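## Task

Take the cardboard box off the low shelf and set it completely inside the tote on the bench. The tote must keep its place and orientation, the robot must not tip over or finish leaning, and the box has to stay in the tote without the robot holding it.

## Robot and tools

ROBOT. The robot is a simulated Hello Robot Stretch 4, about 1.6 m tall, with a single arm. It has an omni-wheel base whose rim lies within 0.23 m of the base origin, a lift that rides up a mast, an arm that telescopes forward, a wrist with yaw, pitch and roll joints, and a two-finger gripper. There are four cameras: head_camera, head_left_camera, head_right_camera (fisheye) and wrist_camera. A loose object may occasionally get a small push from outside.

FRAMES. In the base frame the origin is on the floor below the base centre, with x forward, y to the left and z up. hand_pose, a point between the open fingertips, is reported in this frame. With all wrist joints at 0 its axes line up with the base axes, though the printed position may be slightly off. The odometry frame is where the base frame was when the scene began. Heading is positive to the left, between -3.142 and 3.142.

execute_actions. Arguments: "actions", a list holding one action or nothing (nothing just returns state and images), and "cameras", a list of camera names or "all" (missing or null also means all; [] means no images). One action may contain:
- "base": exactly one relative move, measured from where the base last reported itself: {"translate_m": d} straight drive in metres, forward positive, -2 to 2; {"strafe_m": d} sideways in metres, left positive, -2 to 2; {"rotate_rad": d} turn in place in radians, counter-clockwise (left) positive, -3.2 to 3.2.
- "joints": absolute targets by name: lift_m 0 to 1.2 (height); arm_m 0 to 0.55 (extension); wrist_yaw_rad -1.134 to 4.276 (0 points forward, positive turns left, 3.14 is stowed back; past 3.4 the arm may block it); wrist_pitch_rad -1.117 to 4.259 (0 level, 1.57 pointing down); wrist_roll_rad -1.117 to 4.259 (0 keeps the fingers level, positive turns clockwise when viewed from behind); gripper_m -0.038 to 0.141 (gap between fingertips in metres; negative means they squeeze together). Done tolerances: ±0.004 for lift, arm and gripper, ±0.02 for yaw and roll, ±0.05 for pitch.
- "pace": "slow", "default", "fast" or "max". Base top speeds are 0.1/0.3/0.4/0.6 m/s and 1/2/3/4 rad/s, reduced once lift_m exceeds 0.2 (down to 0.3 m/s and 1 rad/s at a 1.2 m lift).
- "contact_limits": {"arm_m": v}, v from 0 (gentlest) to 0.75 (firmest), 0.5 if omitted; how much force the arm may apply before it halts.
- "end_of_arm": "enable_torque", sent by itself, re-powers wrist or gripper motors that shut off.
All motions in an action begin together. A joint target outside its range is clamped and reported; any other bad value or unknown key rejects the whole call with no motion. Anything you omit may keep pushing toward its earlier target. Once a result reports a stop, the remaining calls in that reply are skipped. One action can take at most 15 s. To unfold the wrist at the start, sending lift_m 0.4 together with wrist_yaw_rad 0 works.

wait: {"seconds": 0 to 10}; commands nothing and returns the same state and images.

zoom_image: {"camera": name, "region": [x0, y0, x1, y1]} in pixels of that camera's most recent full image, origin top-left, no larger than 504 by 504.

finished_scene: {"scene": n} closes the current scene for good and reports whether the job succeeded; the next scene's task follows. Only call it when the object rests in the tote unaided.

RESULTS. base_status and joint_status give the outcome of each motion: "done"; "off_target" (stopped short, possibly still pushing); "contact_stop_at_<key>" (bumped something; that part goes limp and may sink or roll until commanded again); "limit_stop_at_<name>", e.g. own_body (self-collision guard, arm and lift may go limp; moving away is allowed) or tilt (leaning beyond 6 degrees; lift, arm and wheels go limp until upright); "time_out"; "torque_fault" (a wrist or gripper motor overloaded and went limp; fix with enable_torque). on_its_own lists anything not commanded this call; there "held at" is the held target, not the actual position. lidar_m gives 12 distances in metres, 30 degree sectors starting straight ahead and going counter-clockwise (4th left, 7th behind, 10th right); "-" means nothing seen or closer than 0.25 m; it misses clear objects and thin legs. wrist_depth_mm is a 7 by 7 grid of median depths, 100 to 2000 mm, read from the top left. base_odometry comes from wheel turns only; if turned_by_wheels and turned_by_imu disagree by over about 0.1 rad, the base likely slipped or hit something and heading is off by roughly their difference. base_tilt is in degrees (forward and right positive), with a constant bias up to about 1.5. motor_effort is percent of maximum, positive toward larger joint values, peak in brackets; a heavy load in a level gripper shifts wrist pitch effort away from 0; for wheel_0, wheel_1 and wheel_2 positive means turning right. The pictures line names the images in order; changed camera calibrations are listed.

GRIPPING. Close to a gap smaller than the object; closing further squeezes harder and pulls it toward the wrist. Neither the gripper reading nor "done" proves a grasp; at commanded values of 0 or above, a firm hold shows as a clear change in gripper effort. If fingertips jam against a surface beneath, raise the lift.

AVOID. Driving or turning while holding over 1 kg with arm_m above 0.2, especially at fast paces, since it can tip the robot; steady pushing or pulling with the gripper raised or with a high contact limit; pressing the gripper into things with base or arm moves (torque faults); tilting the gripper up while rolled (self-collision); dropping, slamming or shoving objects; bumping or shifting the tote.

Each tool is called after "Emit:" in YAML: its name, and indented under it one key for each argument.

## Session

Emit:
execute_actions:
  actions: []

Scene clock: 0.00 s.
base_odometry: x=+0.000 y=+0.000 heading=+0.000 (m, m, rad; odometry frame)
turned_by_wheels: +0.000 (rad since the last result)
turned_by_imu: +0.000 (rad since the last result)
base_tilt: forward=+0.3 right=-0.5 (deg)
lidar_m: 1.18 1.62 1.56 1.63 1.73 1.04 1.07 1.52 2.47 2.60 1.17 1.11
base_status: not commanded
joint_positions: lift_m=+0.243 arm_m=+0.001 wrist_yaw_rad=+3.099 wrist_pitch_rad=+0.016 wrist_roll_rad=+0.003 gripper_m=+0.057
joint_status: not commanded
motor_effort: lift_m=+18 arm_m=-1 wrist_yaw_rad=-1 wrist_pitch_rad=-7 wrist_roll_rad=+0 gripper_m=-1 wheel_0=+0 wheel_1=+0 wheel_2=+0 (%)
hand_pose: x=-0.1122 y=+0.0996 z=+0.4161 quat_wxyz=(+0.021, -0.008, +0.002, +1.000) (m; base frame)
wrist_depth_mm: 139 140 - 1921 1661 1618 1464 / - 132 1336 1281 1205 1618 1464 / 104 135 206 1281 1205 1661 1499 / 114 142 1366 1281 1205 1618 1499 / - 1756 1537 1308 1229 1661 1499 / 1756 1661 198 1336 200 1430 1397 / 1160 1118 1042 110 1042 931 991
pictures: head_camera, head_left_camera, head_right_camera, wrist_camera
Images, in order (width x height): head_camera 420x560, head_left_camera 420x672, head_right_camera 420x672, wrist_camera 616x392.

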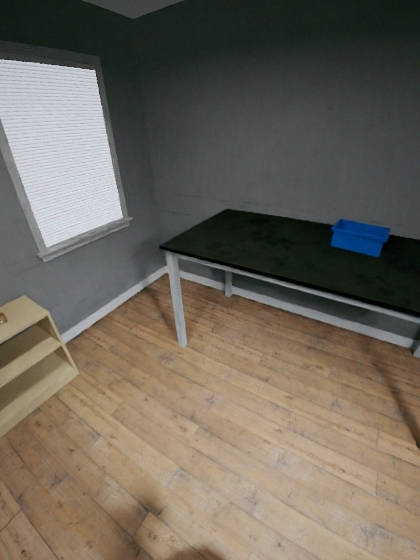

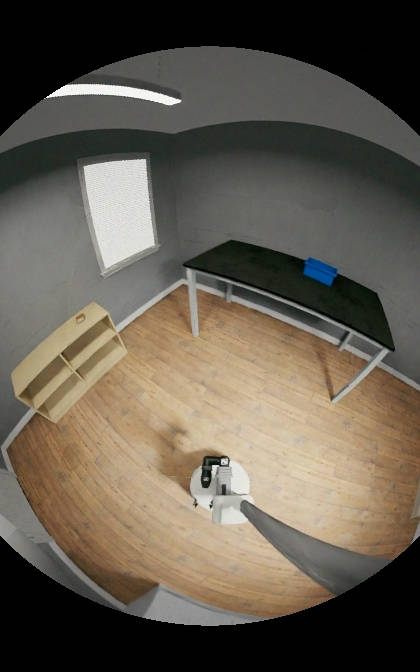

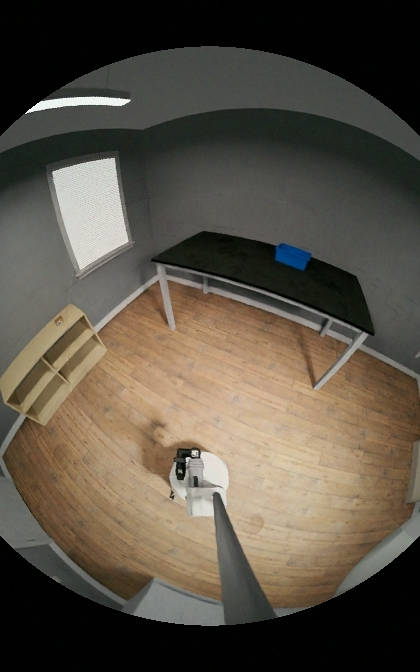

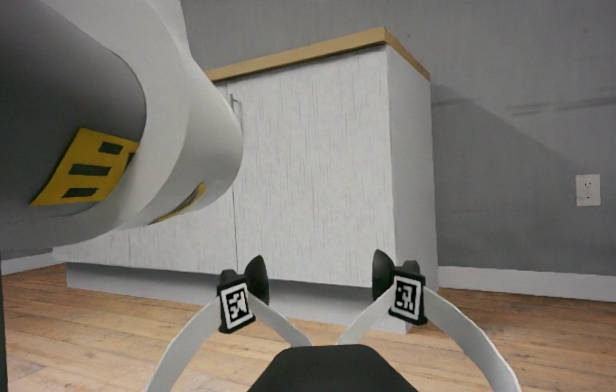

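Box is on top of the shelf, to the left.

Emit:
execute_actions:
  actions:
    - {"base":{"rotate_rad":1.0},"joints":{"lift_m":0.7,"wrist_yaw_rad":0,"gripper_m":0.13,"wrist_pitch_rad":0.5}}

Scene clock: 7.23 s.
base_odometry: x=+0.000 y=+0.000 heading=+1.000 (m, m, rad; odometry frame)
turned_by_wheels: +1.000 (rad since the last result)
turned_by_imu: +0.996 (rad since the last result)
base_tilt: forward=+0.3 right=-0.5 (deg)
lidar_m: 1.55 1.61 1.77 1.04 1.06 1.43 2.47 2.59 1.21 1.13 1.16 1.56
base_status: done
joint_positions: lift_m=+0.700 arm_m=+0.001 wrist_yaw_rad=+0.000 wrist_pitch_rad=+0.502 wrist_roll_rad=+0.003 gripper_m=+0.130
joint_status: all done
motor_effort: lift_m=+22(27) arm_m=-1(1) wrist_yaw_rad=-1(6) wrist_pitch_rad=-7(7) wrist_roll_rad=+0(0) gripper_m=-1(2) wheel_0=-1(5) wheel_1=-1(5) wheel_2=-1(5) (%)
hand_pose: x=+0.4252 y=-0.0873 z=+0.7392 quat_wxyz=(+0.969, +0.001, +0.248, +0.000) (m; base frame)
wrist_depth_mm: 1537 1576 1618 1618 1708 1661 1756 / 1661 1661 1618 1756 1708 1808 1863 / 1808 1618 1661 1661 1756 1921 1921 / 1921 1661 1756 1661 1618 1756 1708 / 1576 1537 1499 1464 1430 1430 1366 / 1281 1205 1160 1205 1118 1118 1138 / 1098 1060 1060 110 1008 1008 1008
pictures: head_camera, head_left_camera, head_right_camera, wrist_camera
camera_calibration (this result's frames):
wrist_camera: T_world_to_cam=[[-0.00337, -0.998311, -0.0580053, -0.0305572], [-0.532051, 0.050904, -0.845181, 0.900489], [0.846706, 0.0280135, -0.531323, 0.265269], [0, 0, 0, 1]] pos_world=[0.254398, -0.0837751, 0.900247]
Images, in order (width x height): head_camera 420x560, head_left_camera 420x672, head_right_camera 420x672, wrist_camera 616x392.

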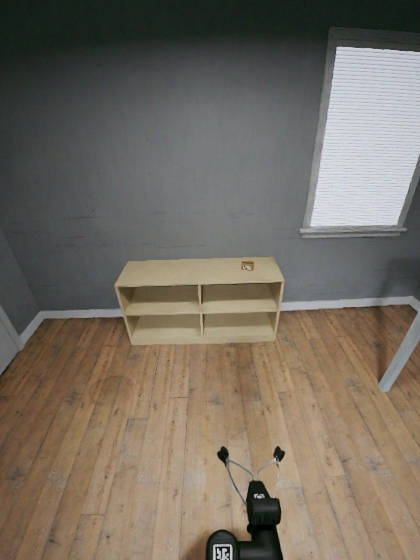

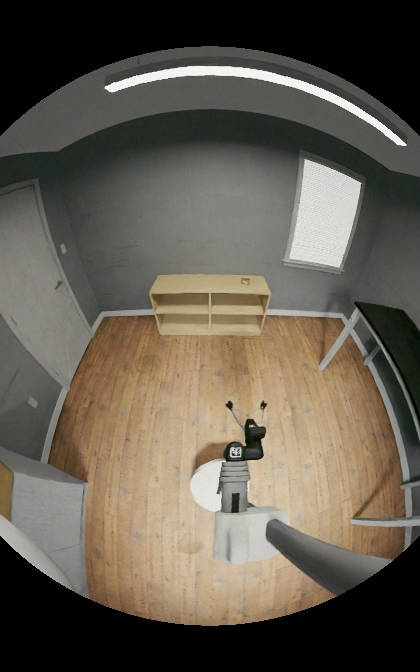

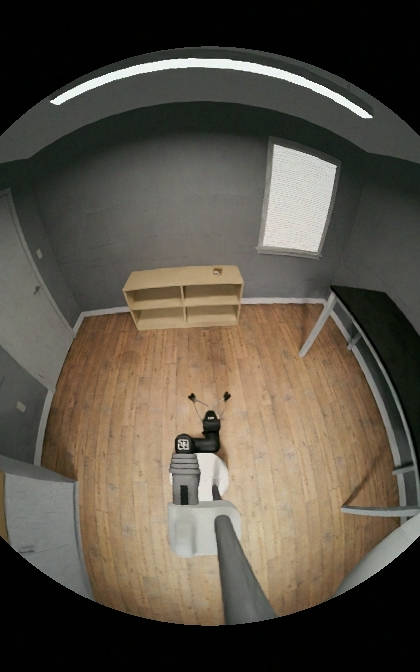

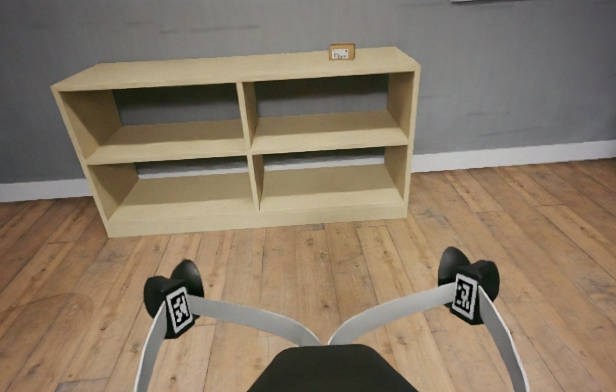

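Emit:
execute_actions:
  actions:
    - {"base":{"translate_m":0.75},"joints":{"lift_m":0.85}}
  cameras: []

Emit:
execute_actions:
  actions:
    - {"base":{"strafe_m":-0.18}}
  cameras: ["head_camera","wrist_camera"]

Scene clock: 19.30 s.
base_odometry: x=+0.405 y=+0.631 heading=+1.000 (m, m, rad; odometry frame)
turned_by_wheels: +0.000 (rad since the last result)
turned_by_imu: +0.000 (rad since the last result)
base_tilt: forward=+0.3 right=-0.5 (deg)
lidar_m: 0.81 0.85 1.66 1.68 1.42 1.48 3.53 1.67 1.18 1.11 1.14 0.87
base_status: done
joint_positions: lift_m=+0.850 arm_m=+0.001 wrist_yaw_rad=+0.000 wrist_pitch_rad=+0.502 wrist_roll_rad=+0.003 gripper_m=+0.130
joint_status: all done
motor_effort: lift_m=+20(22) arm_m=-1(1) wrist_yaw_rad=+0(1) wrist_pitch_rad=-7(7) wrist_roll_rad=+0(0) gripper_m=+1(2) wheel_0=+0(5) wheel_1=+1(7) wheel_2=+1(10) (%)
hand_pose: x=+0.4251 y=-0.0874 z=+0.8893 quat_wxyz=(+0.969, +0.001, +0.248, +0.000) (m; base frame)
wrist_depth_mm: 891 904 917 917 931 931 960 / 931 946 976 960 991 1008 991 / 1008 1025 1042 1025 1060 1098 1078 / 946 931 917 904 866 904 1182 / 788 768 768 778 1042 741 1336 / 1008 931 768 946 878 788 1366 / 904 904 946 110 1098 1078 1205
pictures: none
No camera images: the call's "cameras" was empty. Leave "cameras" out to get every camera's image.

Scene clock: 21.17 s.
base_odometry: x=+0.557 y=+0.534 heading=+1.000 (m, m, rad; odometry frame)
turned_by_wheels: +0.000 (rad since the last result)
turned_by_imu: +0.000 (rad since the last result)
base_tilt: forward=+0.3 right=-0.6 (deg)
lidar_m: 0.80 0.83 1.15 1.84 1.55 1.71 3.38 1.43 0.98 0.90 0.96 0.85
base_status: done
joint_positions: lift_m=+0.850 arm_m=+0.001 wrist_yaw_rad=+0.000 wrist_pitch_rad=+0.502 wrist_roll_rad=+0.003 gripper_m=+0.130
joint_status: not commanded
motor_effort: lift_m=+20(20) arm_m=+0(0) wrist_yaw_rad=+0(1) wrist_pitch_rad=-6(7) wrist_roll_rad=+0(0) gripper_m=+0(0) wheel_0=+0(7) wheel_1=+1(9) wheel_2=+1(1) (%)
hand_pose: x=+0.4251 y=-0.0874 z=+0.8893 quat_wxyz=(+0.969, +0.001, +0.248, +0.000) (m; base frame)
wrist_depth_mm: 904 917 904 917 946 960 946 / 976 960 976 991 1025 991 1025 / 1025 1025 1042 1060 1060 1098 1118 / 960 946 904 854 917 1205 1205 / 778 768 778 768 798 1281 1336 / 1008 831 917 960 866 1281 1366 / 904 891 1118 110 991 1182 1182
pictures: head_camera, wrist_camera
camera_calibration (this result's frames):
wrist_camera: T_world_to_cam=[[-0.00356614, -0.99831, -0.0580051, -0.0218158], [-0.532095, 0.0510066, -0.845147, 1.02734], [0.846677, 0.0278503, -0.531378, 0.345093], [0, 0, 0, 1]] pos_world=[0.254383, -0.083791, 1.05036]
Images, in order (width x height): head_camera 420x560, wrist_camera 616x392.

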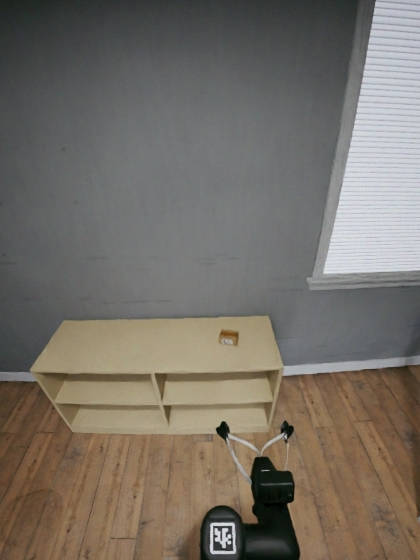

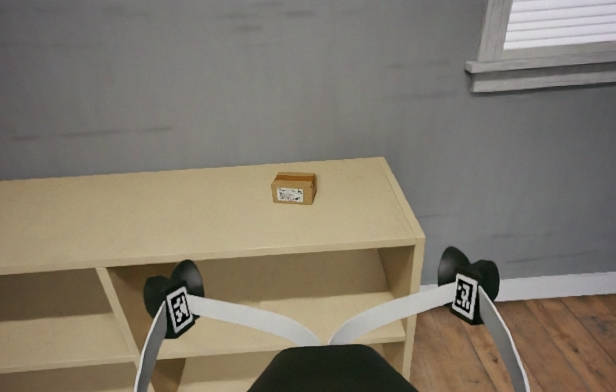

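Emit:
execute_actions:
  actions:
    - {"base":{"strafe_m":0.055},"joints":{"lift_m":0.66,"arm_m":0.3}}
  cameras: ["wrist_camera"]

Scene clock: 29.20 s.
base_odometry: x=+0.511 y=+0.564 heading=+1.000 (m, m, rad; odometry frame)
turned_by_wheels: +0.000 (rad since the last result)
turned_by_imu: +0.000 (rad since the last result)
base_tilt: forward=+0.4 right=-0.5 (deg)
lidar_m: 0.81 0.86 1.16 1.79 1.51 1.63 3.54 1.48 1.04 0.99 1.00 0.85
base_status: done
joint_positions: lift_m=+0.660 arm_m=+0.299 wrist_yaw_rad=+0.000 wrist_pitch_rad=+0.502 wrist_roll_rad=+0.003 gripper_m=+0.130
joint_status: all done
motor_effort: lift_m=+15(18) arm_m=+7(7) wrist_yaw_rad=-1(0) wrist_pitch_rad=-7(7) wrist_roll_rad=+0(0) gripper_m=+1(1) wheel_0=-1(9) wheel_1=-1(7) wheel_2=+0(1) (%)
hand_pose: x=+0.7225 y=-0.0874 z=+0.6997 quat_wxyz=(+0.969, +0.001, +0.248, +0.000) (m; base frame)
wrist_depth_mm: 621 634 634 647 654 661 676 / 668 668 683 691 691 707 723 / 699 699 683 676 640 741 768 / 539 525 521 488 488 480 831 / 424 415 407 394 392 389 413 / 384 377 375 661 647 473 455 / 484 591 609 109 591 559 946
pictures: wrist_camera
camera_calibration (this result's frames):
wrist_camera: T_world_to_cam=[[-0.00352276, -0.99831, -0.058005, -0.0317745], [-0.532098, 0.0509834, -0.845147, 1.02532], [0.846676, 0.0278871, -0.531378, -0.00744528], [0, 0, 0, 1]] pos_world=[0.551763, -0.0837874, 0.860747]
Images, in order (width x height): wrist_camera 616x392.

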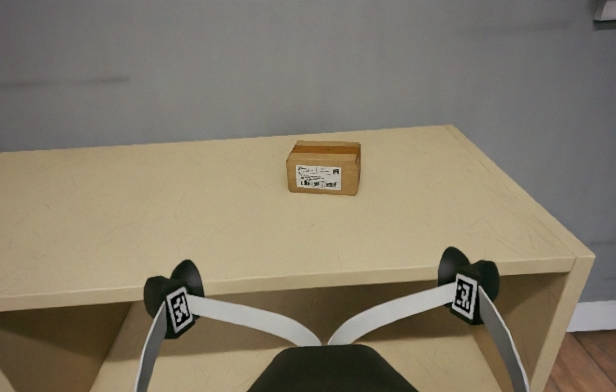

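Emit:
execute_actions:
  actions:
    - {"base":{"translate_m":0.2},"joints":{"lift_m":0.605}}
  cameras: ["wrist_camera"]

Scene clock: 36.40 s.
base_odometry: x=+0.619 y=+0.732 heading=+1.000 (m, m, rad; odometry frame)
turned_by_wheels: +0.000 (rad since the last result)
turned_by_imu: +0.000 (rad since the last result)
base_tilt: forward=+0.3 right=-0.5 (deg)
lidar_m: 0.61 0.65 0.86 1.82 1.65 1.63 3.71 1.48 1.03 0.98 1.48 0.63
base_status: done
joint_positions: lift_m=+0.605 arm_m=+0.299 wrist_yaw_rad=+0.000 wrist_pitch_rad=+0.502 wrist_roll_rad=+0.003 gripper_m=+0.130
joint_status: all done
motor_effort: lift_m=+16(15) arm_m=+7(7) wrist_yaw_rad=-1(0) wrist_pitch_rad=-7(7) wrist_roll_rad=+0(0) gripper_m=+0(2) wheel_0=+0(5) wheel_1=+0(4) wheel_2=+0(8) (%)
hand_pose: x=+0.7225 y=-0.0874 z=+0.6446 quat_wxyz=(+0.969, +0.001, +0.248, +0.000) (m; base frame)
wrist_depth_mm: 439 445 449 459 462 466 477 / 477 477 488 488 496 500 512 / 508 504 512 517 521 492 554 / 418 407 397 290 319 373 368 / 330 324 317 296 293 298 298 / 276 259 247 260 241 237 250 / 235 226 227 110 224 214 217
pictures: wrist_camera
camera_calibration (this result's frames):
wrist_camera: T_world_to_cam=[[-0.00352574, -0.99831, -0.058005, -0.0349641], [-0.532098, 0.0509849, -0.845147, 0.97884], [0.846676, 0.0278846, -0.531378, -0.0367031], [0, 0, 0, 1]] pos_world=[0.551791, -0.0837877, 0.805732]
Images, in order (width x height): wrist_camera 616x392.

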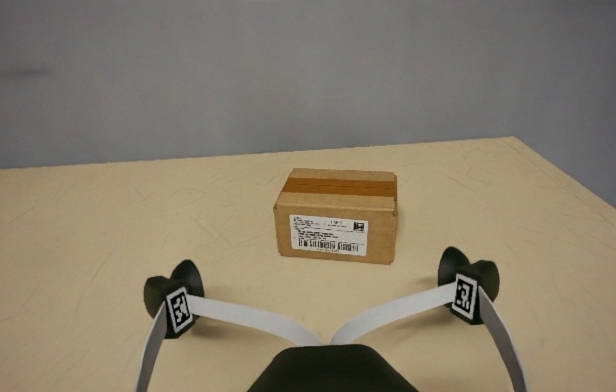

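Emit:
execute_actions:
  actions:
    - {"base":{"strafe_m":-0.012},"joints":{"lift_m":0.588,"arm_m":0.385}}
  cameras: ["wrist_camera"]

Scene clock: 41.07 s.
base_odometry: x=+0.629 y=+0.725 heading=+1.000 (m, m, rad; odometry frame)
turned_by_wheels: +0.000 (rad since the last result)
turned_by_imu: +0.000 (rad since the last result)
base_tilt: forward=+0.3 right=-0.6 (deg)
lidar_m: 0.60 0.63 0.85 1.83 1.65 1.66 3.65 1.46 1.04 0.96 1.47 0.66
base_status: done
joint_positions: lift_m=+0.588 arm_m=+0.384 wrist_yaw_rad=+0.000 wrist_pitch_rad=+0.502 wrist_roll_rad=+0.003 gripper_m=+0.130
joint_status: all done
motor_effort: lift_m=+15(16) arm_m=+8(7) wrist_yaw_rad=-1(0) wrist_pitch_rad=-6(7) wrist_roll_rad=+1(0) gripper_m=-1(0) wheel_0=+0(9) wheel_1=+0(6) wheel_2=-1(1) (%)
hand_pose: x=+0.8075 y=-0.0874 z=+0.6277 quat_wxyz=(+0.969, +0.001, +0.248, +0.000) (m; base frame)
wrist_depth_mm: 368 370 373 377 382 387 392 / 389 397 399 402 407 418 421 / 421 424 430 439 439 442 452 / 379 373 362 357 351 342 332 / 301 297 281 205 210 273 271 / 249 237 209 204 191 216 229 / 214 206 208 110 204 195 198
pictures: wrist_camera
camera_calibration (this result's frames):
wrist_camera: T_world_to_cam=[[-0.00355433, -0.99831, -0.058005, -0.0356332], [-0.532098, 0.0510001, -0.845145, 1.0097], [0.846675, 0.0278604, -0.53138, -0.117659], [0, 0, 0, 1]] pos_world=[0.636754, -0.08379, 0.788759]
Images, in order (width x height): wrist_camera 616x392.

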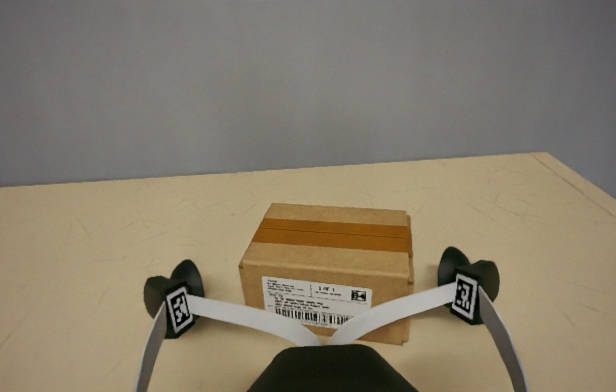

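Emit:
execute_actions:
  actions:
    - {"joints":{"arm_m":0.4}}
  cameras: []

Emit:
execute_actions:
  actions:
    - {"joints":{"gripper_m":0.03}}
  cameras: []

Emit:
execute_actions:
  actions:
    - {"joints":{"lift_m":0.75,"arm_m":0.1}}
  cameras: ["wrist_camera","head_right_camera"]

Scene clock: 44.40 s.
base_odometry: x=+0.629 y=+0.725 heading=+1.000 (m, m, rad; odometry frame)
turned_by_wheels: +0.000 (rad since the last result)
turned_by_imu: +0.000 (rad since the last result)
base_tilt: forward=+0.4 right=-0.5 (deg)
lidar_m: 0.62 0.63 0.88 1.81 1.64 1.66 3.65 1.46 1.02 0.96 1.48 0.64
base_status: not commanded
joint_positions: lift_m=+0.588 arm_m=+0.399 wrist_yaw_rad=+0.000 wrist_pitch_rad=+0.502 wrist_roll_rad=+0.003 gripper_m=+0.130
joint_status: all done
motor_effort: lift_m=+15(15) arm_m=+7(7) wrist_yaw_rad=+0(0) wrist_pitch_rad=-7(7) wrist_roll_rad=+0(0) gripper_m=+0(1) wheel_0=+1(0) wheel_1=+0(0) wheel_2=-1(1) (%)
hand_pose: x=+0.8225 y=-0.0874 z=+0.6277 quat_wxyz=(+0.969, +0.001, +0.248, +0.000) (m; base frame)
wrist_depth_mm: 355 355 362 366 370 375 379 / 377 379 384 389 394 404 407 / 404 407 415 418 424 427 436 / 379 373 364 357 347 342 334 / 301 297 279 204 209 274 271 / 250 236 198 191 185 216 229 / 213 205 207 110 200 195 197
pictures: none
No camera images: the call's "cameras" was empty. Leave "cameras" out to get every camera's image.

Scene clock: 46.33 s.
base_odometry: x=+0.629 y=+0.725 heading=+1.000 (m, m, rad; odometry frame)
turned_by_wheels: +0.000 (rad since the last result)
turned_by_imu: +0.000 (rad since the last result)
base_tilt: forward=+0.3 right=-0.5 (deg)
lidar_m: 0.59 0.64 0.88 1.82 1.64 1.67 3.64 1.43 1.05 0.95 1.48 0.63
base_status: not commanded
joint_positions: lift_m=+0.588 arm_m=+0.399 wrist_yaw_rad=+0.000 wrist_pitch_rad=+0.503 wrist_roll_rad=+0.003 gripper_m=+0.030
joint_status: all done
motor_effort: lift_m=+15(15) arm_m=+7(8) wrist_yaw_rad=+0(0) wrist_pitch_rad=-8(9) wrist_roll_rad=+0(0) gripper_m=-19(18) wheel_0=+0(1) wheel_1=+0(0) wheel_2=-1(1) (%)
hand_pose: x=+0.8224 y=-0.0874 z=+0.6275 quat_wxyz=(+0.969, +0.001, +0.249, +0.000) (m; base frame)
wrist_depth_mm: 353 357 359 368 366 375 379 / 377 379 384 389 397 402 404 / 402 410 415 418 427 430 436 / 377 373 366 355 345 338 330 / 301 296 278 191 198 274 272 / 250 243 181 176 172 180 229 / 213 198 200 110 190 198 191
pictures: none
No camera images: the call's "cameras" was empty. Leave "cameras" out to get every camera's image.

Scene clock: 48.33 s.
base_odometry: x=+0.629 y=+0.725 heading=+1.000 (m, m, rad; odometry frame)
turned_by_wheels: +0.000 (rad since the last result)
turned_by_imu: +0.000 (rad since the last result)
base_tilt: forward=+0.3 right=-0.5 (deg)
lidar_m: 0.62 0.65 0.85 1.83 1.66 1.67 3.52 1.48 1.03 0.95 1.49 0.65
base_status: not commanded
joint_positions: lift_m=+0.750 arm_m=+0.101 wrist_yaw_rad=+0.000 wrist_pitch_rad=+0.503 wrist_roll_rad=+0.003 gripper_m=+0.030
joint_status: all done
motor_effort: lift_m=+22(18) arm_m=-7(9) wrist_yaw_rad=+0(1) wrist_pitch_rad=-10(9) wrist_roll_rad=+0(0) gripper_m=-19(18) wheel_0=+1(0) wheel_1=+0(0) wheel_2=-1(1) (%)
hand_pose: x=+0.5249 y=-0.0874 z=+0.7889 quat_wxyz=(+0.969, +0.001, +0.249, +0.000) (m; base frame)
wrist_depth_mm: 615 627 634 640 654 661 661 / 661 676 676 691 699 715 715 / 715 715 723 750 741 768 788 / 723 723 707 676 668 820 842 / 574 569 535 192 199 544 931 / 480 469 182 176 172 181 1008 / 430 415 676 110 307 569 1042
pictures: head_right_camera, wrist_camera
camera_calibration (this result's frames):
wrist_camera: T_world_to_cam=[[-0.00382816, -0.998309, -0.0580011, -0.0272014], [-0.532941, 0.0511148, -0.844607, 0.99561], [0.846144, 0.0276779, -0.532235, 0.208176], [0, 0, 0, 1]] pos_world=[0.35435, -0.0838077, 0.950121]
Images, in order (width x height): head_right_camera 420x672, wrist_camera 616x392.

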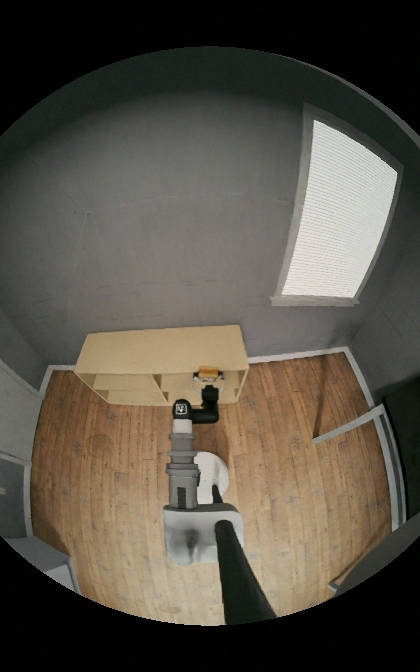

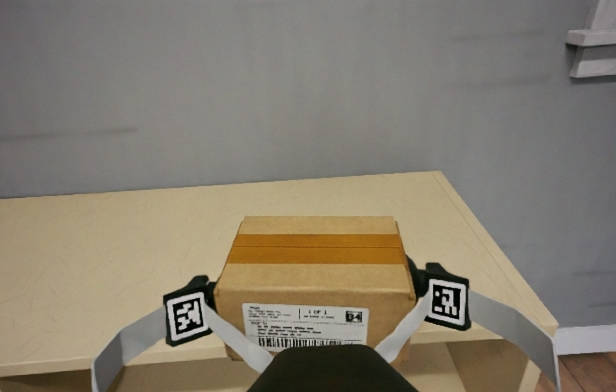

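Emit:
execute_actions:
  actions:
    - {"base":{"rotate_rad":-1.57},"joints":{"lift_m":1.12,"arm_m":0.0}}
  cameras: ["head_camera","head_left_camera"]

Scene clock: 57.40 s.
base_odometry: x=+0.629 y=+0.725 heading=-0.570 (m, m, rad; odometry frame)
turned_by_wheels: -1.570 (rad since the last result)
turned_by_imu: -1.564 (rad since the last result)
base_tilt: forward=+0.3 right=-0.5 (deg)
lidar_m: 0.94 1.46 0.63 0.60 0.63 0.86 1.83 1.69 1.66 3.43 1.44 1.01
base_status: done
joint_positions: lift_m=+1.120 arm_m=+0.003 wrist_yaw_rad=+0.000 wrist_pitch_rad=+0.503 wrist_roll_rad=+0.003 gripper_m=+0.030
joint_status: all done
joint sent to its limit — the command would take arm_m past its lower limit, so that joint was sent only as far as its limit.
motor_effort: lift_m=+22(20) arm_m=-8(9) wrist_yaw_rad=+0(2) wrist_pitch_rad=-9(11) wrist_roll_rad=+0(0) gripper_m=-20(19) wheel_0=+0(7) wheel_1=+0(7) wheel_2=-2(4) (%)
hand_pose: x=+0.4262 y=-0.0874 z=+1.1589 quat_wxyz=(+0.969, +0.001, +0.249, +0.000) (m; base frame)
wrist_depth_mm: 1537 1537 1537 1537 1576 1537 1618 / 1576 1708 1708 1537 1499 1366 1229 / 1661 1756 1138 1098 1042 1025 991 / 1756 1808 878 866 891 904 1983 / 1808 - 931 192 198 - - / 1708 1808 181 175 172 180 1708 / 1576 1499 1464 110 809 1499 1464
pictures: head_camera, head_left_camera
Images, in order (width x height): head_camera 420x560, head_left_camera 420x672.

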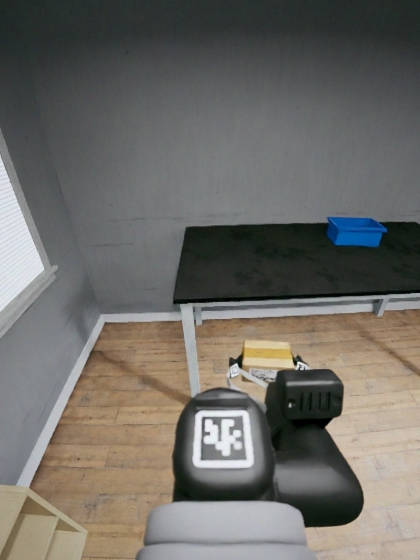

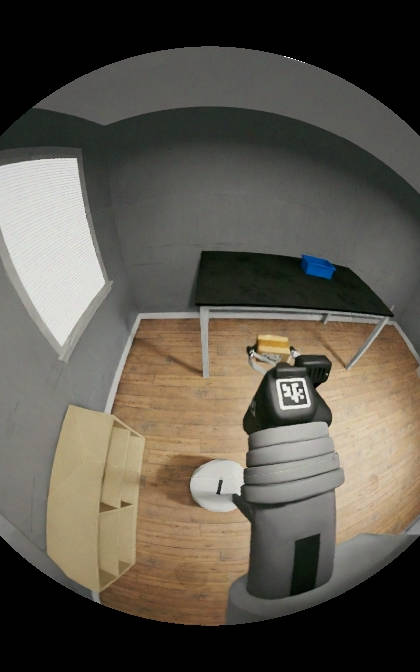

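Emit:
execute_actions:
  actions:
    - {"base":{"strafe_m":-0.72}}
  cameras: []

Emit:
execute_actions:
  actions:
    - {"base":{"translate_m":0.45},"joints":{"lift_m":1.2,"wrist_pitch_rad":0.8}}
  cameras: ["head_camera","wrist_camera"]

Scene clock: 67.23 s.
base_odometry: x=+0.240 y=+0.119 heading=-0.570 (m, m, rad; odometry frame)
turned_by_wheels: +0.000 (rad since the last result)
turned_by_imu: -0.003 (rad since the last result)
base_tilt: forward=+0.4 right=-0.5 (deg)
lidar_m: 0.98 1.01 1.81 1.33 1.40 1.92 1.80 1.26 1.63 2.70 2.81 1.04
base_status: done
joint_positions: lift_m=+1.120 arm_m=+0.003 wrist_yaw_rad=+0.000 wrist_pitch_rad=+0.503 wrist_roll_rad=+0.003 gripper_m=+0.030
joint_status: not commanded
motor_effort: lift_m=+21(22) arm_m=-7(8) wrist_yaw_rad=+0(0) wrist_pitch_rad=-10(9) wrist_roll_rad=+0(0) gripper_m=-20(19) wheel_0=-1(5) wheel_1=+1(10) wheel_2=-1(2) (%)
hand_pose: x=+0.4262 y=-0.0874 z=+1.1589 quat_wxyz=(+0.969, +0.001, +0.249, +0.000) (m; base frame)
wrist_depth_mm: 1576 1499 1499 1618 1576 1618 1618 / 1576 1618 1661 1308 1537 1464 1808 / 1182 1160 1118 1098 1060 1042 1008 / 904 904 917 917 917 - - / - - - 193 198 - - / 1863 1808 181 175 171 180 1618 / 1618 1499 1499 109 820 1464 1464
pictures: none
No camera images: the call's "cameras" was empty. Leave "cameras" out to get every camera's image.

Scene clock: 70.20 s.
base_odometry: x=+0.619 y=-0.124 heading=-0.570 (m, m, rad; odometry frame)
turned_by_wheels: +0.000 (rad since the last result)
turned_by_imu: +0.000 (rad since the last result)
base_tilt: forward=+0.3 right=-0.5 (deg)
lidar_m: 0.53 0.55 0.74 1.35 1.39 2.38 1.76 1.69 2.27 2.69 0.81 0.55
base_status: done
joint_positions: lift_m=+1.199 arm_m=+0.003 wrist_yaw_rad=+0.000 wrist_pitch_rad=+0.802 wrist_roll_rad=+0.003 gripper_m=+0.030
joint_status: all done
motor_effort: lift_m=+21(25) arm_m=-7(7) wrist_yaw_rad=-1(1) wrist_pitch_rad=-9(8) wrist_roll_rad=+1(0) gripper_m=-19(19) wheel_0=+0(5) wheel_1=+1(6) wheel_2=+2(6) (%)
hand_pose: x=+0.3740 y=-0.0874 z=+1.1696 quat_wxyz=(+0.921, +0.001, +0.391, +0.000) (m; base frame)
wrist_depth_mm: 1118 1098 1078 831 931 1025 976 / 917 891 878 854 831 820 809 / 768 750 741 732 723 707 691 / 654 654 634 627 621 621 603 / 580 574 554 192 198 569 1537 / 1499 1537 181 175 172 181 1430 / 1430 1366 1366 110 750 1336 1160
pictures: head_camera, wrist_camera
camera_calibration (this result's frames):
wrist_camera: T_world_to_cam=[[-0.0205642, -0.998312, -0.0543253, -0.00368806], [-0.758317, 0.0509857, -0.649889, 1.09328], [0.651562, 0.0278313, -0.758085, 0.875539], [0, 0, 0, 1]] pos_world=[0.258507, -0.0837908, 1.37404]
Images, in order (width x height): head_camera 420x560, wrist_camera 616x392.

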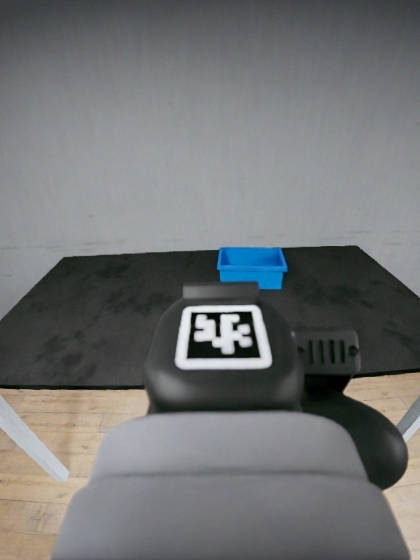

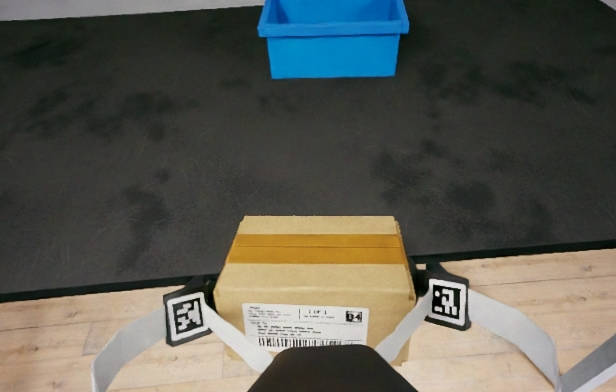

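Emit:
execute_actions:
  actions:
    - {"base":{"strafe_m":-0.035},"joints":{"arm_m":0.4}}
  cameras: []

Emit:
execute_actions:
  actions:
    - {"base":{"translate_m":0.2},"pace":"slow"}
  cameras: ["head_left_camera","wrist_camera"]

Scene clock: 78.70 s.
base_odometry: x=+0.600 y=-0.153 heading=-0.570 (m, m, rad; odometry frame)
turned_by_wheels: +0.000 (rad since the last result)
turned_by_imu: +0.000 (rad since the last result)
base_tilt: forward=+0.3 right=-0.5 (deg)
lidar_m: 0.53 0.53 0.74 1.38 1.43 2.38 1.68 1.69 2.29 2.65 0.78 0.58
base_status: done
joint_positions: lift_m=+1.199 arm_m=+0.399 wrist_yaw_rad=+0.000 wrist_pitch_rad=+0.802 wrist_roll_rad=+0.003 gripper_m=+0.030
joint_status: all done
motor_effort: lift_m=+21(21) arm_m=+7(7) wrist_yaw_rad=-1(0) wrist_pitch_rad=-8(8) wrist_roll_rad=+0(1) gripper_m=-18(21) wheel_0=-2(7) wheel_1=+1(6) wheel_2=+0(3) (%)
hand_pose: x=+0.7702 y=-0.0874 z=+1.1697 quat_wxyz=(+0.921, +0.001, +0.390, +0.000) (m; base frame)
wrist_depth_mm: 809 820 820 842 866 866 891 / 878 878 878 668 661 820 798 / 750 759 707 707 668 691 683 / 654 640 615 554 569 609 609 / 580 574 549 191 199 544 539 / 517 512 181 175 172 180 480 / 462 442 442 110 309 442 427
pictures: none
No camera images: the call's "cameras" was empty. Leave "cameras" out to get every camera's image.

Scene clock: 82.00 s.
base_odometry: x=+0.768 y=-0.261 heading=-0.570 (m, m, rad; odometry frame)
turned_by_wheels: +0.000 (rad since the last result)
turned_by_imu: +0.000 (rad since the last result)
base_tilt: forward=+0.3 right=-0.5 (deg)
lidar_m: 0.33 0.35 0.46 1.40 1.43 2.02 1.91 1.90 2.55 2.64 0.51 0.35
base_status: done
joint_positions: lift_m=+1.199 arm_m=+0.399 wrist_yaw_rad=+0.000 wrist_pitch_rad=+0.802 wrist_roll_rad=+0.003 gripper_m=+0.030
joint_status: not commanded
motor_effort: lift_m=+21(21) arm_m=+7(7) wrist_yaw_rad=-1(1) wrist_pitch_rad=-7(7) wrist_roll_rad=+0(0) gripper_m=-19(18) wheel_0=+2(5) wheel_1=+0(4) wheel_2=-1(4) (%)
hand_pose: x=+0.7702 y=-0.0874 z=+1.1697 quat_wxyz=(+0.921, +0.001, +0.390, +0.000) (m; base frame)
wrist_depth_mm: 615 621 621 640 640 661 668 / 676 699 707 723 732 759 750 / 732 732 732 715 715 707 699 / 661 640 554 525 525 597 609 / 580 564 421 191 199 452 530 / 512 508 181 175 172 180 488 / 469 442 445 110 309 442 433
pictures: head_left_camera, wrist_camera
camera_calibration (this result's frames):
wrist_camera: T_world_to_cam=[[-0.0204986, -0.998313, -0.0543275, 0.00442463], [-0.758253, 0.0509401, -0.649967, 1.39378], [0.651638, 0.0278706, -0.758018, 0.617271], [0, 0, 0, 1]] pos_world=[0.654687, -0.0837857, 1.37405]
Images, in order (width x height): head_left_camera 420x672, wrist_camera 616x392.

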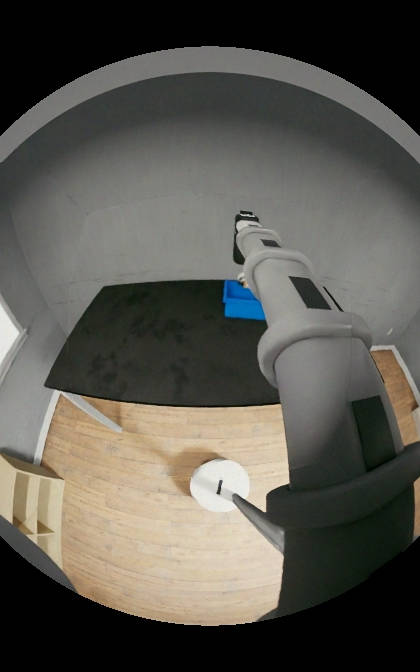

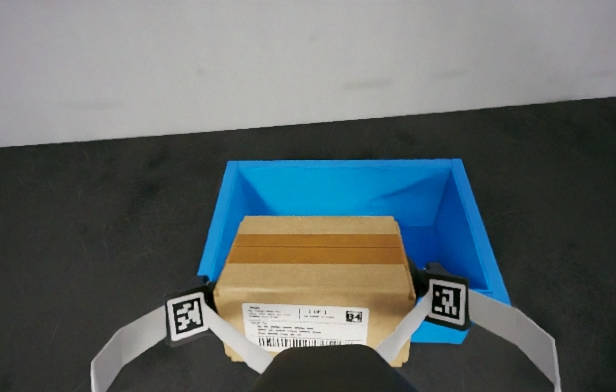

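Emit:
execute_actions:
  actions:
    - {"base":{"strafe_m":-0.035},"joints":{"arm_m":0.535,"wrist_pitch_rad":1.0},"pace":"slow"}
  cameras: ["head_right_camera","wrist_camera"]

Scene clock: 90.23 s.
base_odometry: x=+0.749 y=-0.290 heading=-0.570 (m, m, rad; odometry frame)
turned_by_wheels: +0.000 (rad since the last result)
turned_by_imu: +0.000 (rad since the last result)
base_tilt: forward=+0.3 right=-0.6 (deg)
lidar_m: 0.33 0.36 0.47 1.44 1.47 2.00 1.88 1.91 2.55 2.58 0.51 0.35
base_status: done
joint_positions: lift_m=+1.199 arm_m=+0.534 wrist_yaw_rad=+0.000 wrist_pitch_rad=+1.002 wrist_roll_rad=+0.003 gripper_m=+0.030
joint_status: all done
motor_effort: lift_m=+21(21) arm_m=+7(9) wrist_yaw_rad=+0(0) wrist_pitch_rad=-6(5) wrist_roll_rad=+0(0) gripper_m=-21(18) wheel_0=+0(4) wheel_1=-1(5) wheel_2=+0(3) (%)
hand_pose: x=+0.8600 y=-0.0874 z=+1.1340 quat_wxyz=(+0.877, +0.001, +0.480, -0.001) (m; base frame)
wrist_depth_mm: 539 544 554 569 580 591 609 / 621 615 621 615 615 615 603 / 591 585 585 569 564 564 554 / 539 535 418 415 427 496 508 / 488 480 392 191 198 404 466 / 452 362 181 175 172 180 427 / 424 304 307 110 240 307 397
pictures: head_right_camera, wrist_camera
camera_calibration (this result's frames):
wrist_camera: T_world_to_cam=[[-0.0309484, -0.998311, -0.0491618, 0.00744017], [-0.871981, 0.0510082, -0.486876, 1.35165], [0.488561, 0.0278001, -0.872087, 0.801309], [0, 0, 0, 1]] pos_world=[0.787352, -0.083794, 1.35726]
Images, in order (width x height): head_right_camera 420x672, wrist_camera 616x392.

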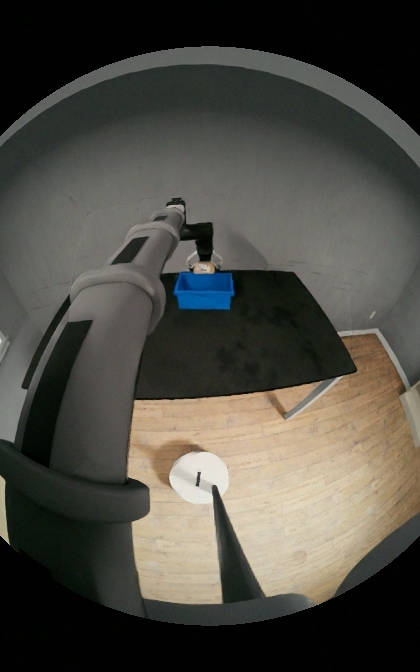

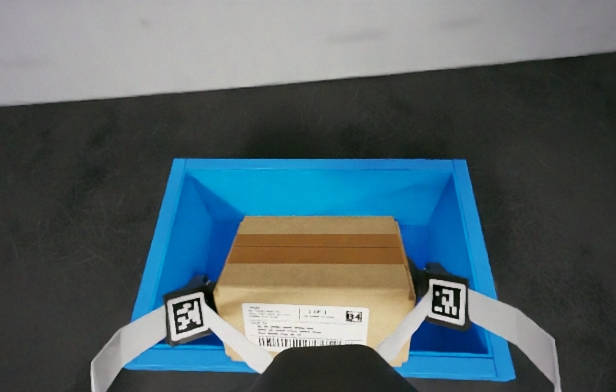

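Emit:
execute_actions:
  actions:
    - {"base":{"translate_m":0.055},"pace":"slow"}
  cameras: []

Emit:
execute_actions:
  actions:
    - {"joints":{"lift_m":1.06},"pace":"slow"}
  cameras: ["head_right_camera","wrist_camera"]

Scene clock: 95.53 s.
base_odometry: x=+0.795 y=-0.320 heading=-0.570 (m, m, rad; odometry frame)
turned_by_wheels: +0.000 (rad since the last result)
turned_by_imu: +0.000 (rad since the last result)
base_tilt: forward=+0.4 right=-0.5 (deg)
lidar_m: 0.26 0.29 0.40 1.46 1.47 2.01 1.98 1.97 2.62 2.60 0.42 0.30
base_status: done
joint_positions: lift_m=+1.199 arm_m=+0.534 wrist_yaw_rad=+0.000 wrist_pitch_rad=+1.002 wrist_roll_rad=+0.003 gripper_m=+0.030
joint_status: not commanded
motor_effort: lift_m=+21(21) arm_m=+7(7) wrist_yaw_rad=+0(0) wrist_pitch_rad=-6(5) wrist_roll_rad=+0(1) gripper_m=-17(20) wheel_0=-1(6) wheel_1=+1(2) wheel_2=-2(6) (%)
hand_pose: x=+0.8601 y=-0.0874 z=+1.1340 quat_wxyz=(+0.877, +0.001, +0.480, -0.001) (m; base frame)
wrist_depth_mm: 480 484 496 500 517 530 539 / 539 559 569 580 591 591 597 / 591 580 574 569 564 564 554 / 535 535 525 521 512 512 512 / 492 484 382 192 198 379 466 / 452 439 181 175 172 180 433 / 421 300 404 110 290 345 399
pictures: none
No camera images: the call's "cameras" was empty. Leave "cameras" out to get every camera's image.

Scene clock: 97.50 s.
base_odometry: x=+0.795 y=-0.320 heading=-0.570 (m, m, rad; odometry frame)
turned_by_wheels: +0.000 (rad since the last result)
turned_by_imu: +0.000 (rad since the last result)
base_tilt: forward=+0.3 right=-0.5 (deg)
lidar_m: 0.28 0.31 0.39 1.44 1.47 2.00 1.94 1.95 2.63 2.60 0.44 0.29
base_status: not commanded
joint_positions: lift_m=+1.060 arm_m=+0.534 wrist_yaw_rad=+0.000 wrist_pitch_rad=+1.002 wrist_roll_rad=+0.003 gripper_m=+0.030
joint_status: all done
motor_effort: lift_m=+15(21) arm_m=+7(7) wrist_yaw_rad=-1(0) wrist_pitch_rad=-5(6) wrist_roll_rad=+0(0) gripper_m=-20(20) wheel_0=+0(0) wheel_1=+1(1) wheel_2=-2(1) (%)
hand_pose: x=+0.8601 y=-0.0874 z=+0.9954 quat_wxyz=(+0.877, +0.001, +0.480, -0.001) (m; base frame)
wrist_depth_mm: 477 473 473 480 473 469 466 / 449 442 442 433 427 421 415 / 402 262 268 264 263 258 241 / 355 283 332 314 322 296 216 / 216 283 322 191 198 309 223 / 198 253 181 175 172 180 217 / 199 252 277 110 230 274 206
pictures: head_right_camera, wrist_camera
camera_calibration (this result's frames):
wrist_camera: T_world_to_cam=[[-0.0309499, -0.998311, -0.049161, 0.000627331], [-0.871993, 0.0510084, -0.486853, 1.28417], [0.488538, 0.0278, -0.8721, 0.680455], [0, 0, 0, 1]] pos_world=[0.787381, -0.083794, 1.21866]
Images, in order (width x height): head_right_camera 420x672, wrist_camera 616x392.

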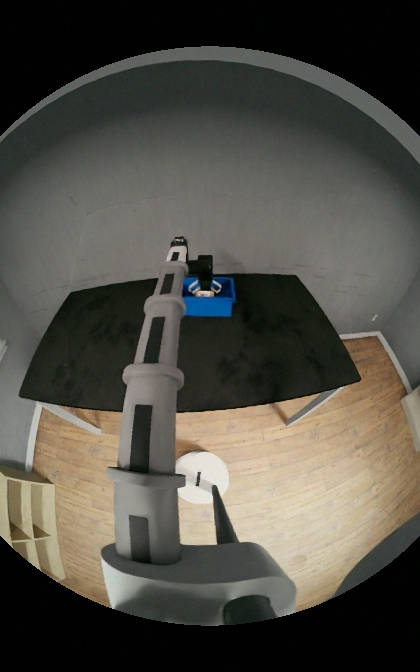

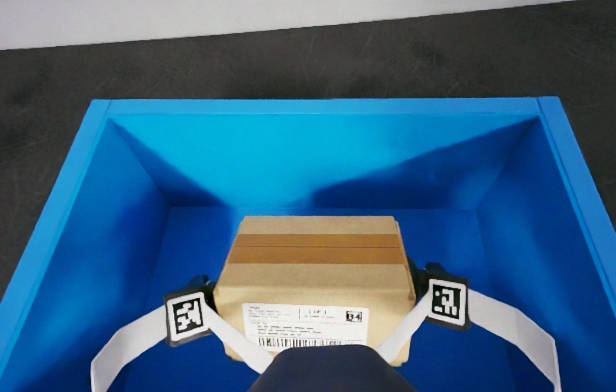

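Emit:
execute_actions:
  actions:
    - {"joints":{"lift_m":1.035},"pace":"slow"}
  cameras: []

Emit:
execute_actions:
  actions:
    - {"joints":{"gripper_m":0.12}}
  cameras: []

Emit:
execute_actions:
  actions:
    - {"joints":{"lift_m":1.2}}
  cameras: ["wrist_camera"]

Scene clock: 104.37 s.
base_odometry: x=+0.795 y=-0.320 heading=-0.570 (m, m, rad; odometry frame)
turned_by_wheels: +0.000 (rad since the last result)
turned_by_imu: +0.000 (rad since the last result)
base_tilt: forward=+0.3 right=-0.4 (deg)
lidar_m: 0.28 0.29 0.39 1.47 1.47 1.99 1.93 1.95 2.61 2.60 0.44 0.30
base_status: not commanded
joint_positions: lift_m=+1.035 arm_m=+0.534 wrist_yaw_rad=+0.000 wrist_pitch_rad=+1.002 wrist_roll_rad=+0.003 gripper_m=+0.030
joint_status: all done
motor_effort: lift_m=+15(20) arm_m=+7(7) wrist_yaw_rad=-1(0) wrist_pitch_rad=-6(6) wrist_roll_rad=+0(0) gripper_m=-21(21) wheel_0=+0(1) wheel_1=+1(1) wheel_2=-1(2) (%)
hand_pose: x=+0.8601 y=-0.0874 z=+0.9704 quat_wxyz=(+0.877, +0.001, +0.480, -0.001) (m; base frame)
wrist_depth_mm: 455 452 452 445 436 430 424 / 402 236 233 230 228 226 222 / 225 260 268 265 263 259 217 / 199 281 319 314 310 293 224 / 196 283 296 192 198 287 224 / 198 253 181 176 172 180 216 / 198 254 255 110 219 252 206
pictures: none
No camera images: the call's "cameras" was empty. Leave "cameras" out to get every camera's image.

Scene clock: 106.13 s.
base_odometry: x=+0.795 y=-0.320 heading=-0.570 (m, m, rad; odometry frame)
turned_by_wheels: +0.000 (rad since the last result)
turned_by_imu: +0.000 (rad since the last result)
base_tilt: forward=+0.4 right=-0.5 (deg)
lidar_m: 0.28 0.29 0.40 1.48 1.46 2.00 1.94 1.97 2.60 2.60 0.40 0.30
base_status: not commanded
joint_positions: lift_m=+1.035 arm_m=+0.534 wrist_yaw_rad=+0.000 wrist_pitch_rad=+1.002 wrist_roll_rad=+0.003 gripper_m=+0.120
joint_status: all done
motor_effort: lift_m=+15(15) arm_m=+7(7) wrist_yaw_rad=-1(1) wrist_pitch_rad=-5(5) wrist_roll_rad=+0(0) gripper_m=+0(23) wheel_0=+0(1) wheel_1=+1(1) wheel_2=-2(2) (%)
hand_pose: x=+0.8601 y=-0.0874 z=+0.9705 quat_wxyz=(+0.877, +0.001, +0.480, -0.001) (m; base frame)
wrist_depth_mm: 449 455 452 442 436 433 427 / 399 236 233 230 228 225 222 / 225 259 266 264 263 259 218 / 199 283 317 315 309 294 224 / 197 282 300 233 236 276 223 / 197 252 217 219 218 215 216 / 198 253 258 110 256 249 218
pictures: none
No camera images: the call's "cameras" was empty. Leave "cameras" out to get every camera's image.

Scene clock: 107.90 s.
base_odometry: x=+0.795 y=-0.320 heading=-0.570 (m, m, rad; odometry frame)
turned_by_wheels: +0.000 (rad since the last result)
turned_by_imu: +0.000 (rad since the last result)
base_tilt: forward=+0.3 right=-0.6 (deg)
lidar_m: 0.27 0.30 0.39 1.48 1.47 2.02 2.00 1.96 2.61 2.58 0.43 0.31
base_status: not commanded
joint_positions: lift_m=+1.199 arm_m=+0.534 wrist_yaw_rad=+0.000 wrist_pitch_rad=+1.002 wrist_roll_rad=+0.003 gripper_m=+0.120
joint_status: all done
motor_effort: lift_m=+22(22) arm_m=+7(7) wrist_yaw_rad=+0(0) wrist_pitch_rad=-5(6) wrist_roll_rad=+0(1) gripper_m=+1(1) wheel_0=+0(1) wheel_1=+1(1) wheel_2=-2(2) (%)
hand_pose: x=+0.8601 y=-0.0874 z=+1.1340 quat_wxyz=(+0.877, +0.001, +0.480, -0.001) (m; base frame)
wrist_depth_mm: 473 480 488 500 508 530 544 / 539 559 569 585 591 597 591 / 585 585 580 569 569 564 554 / 535 539 521 521 521 508 504 / 496 480 413 433 418 377 466 / 452 442 217 379 424 214 433 / 424 355 410 109 404 347 404
pictures: wrist_camera
camera_calibration (this result's frames):
wrist_camera: T_world_to_cam=[[-0.030969, -0.99831, -0.0491654, 0.00745804], [-0.871924, 0.0510312, -0.486975, 1.35175], [0.488661, 0.0277873, -0.872031, 0.801098], [0, 0, 0, 1]] pos_world=[0.787386, -0.0837962, 1.35722]
Images, in order (width x height): wrist_camera 616x392.

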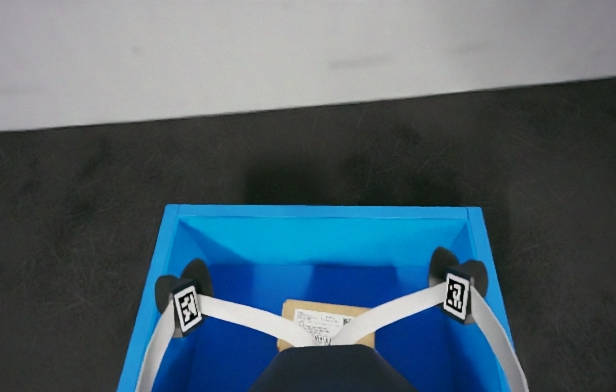

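Box is in.

Emit:
finished_scene:
  scene: 1

The scene is finished: the task was done.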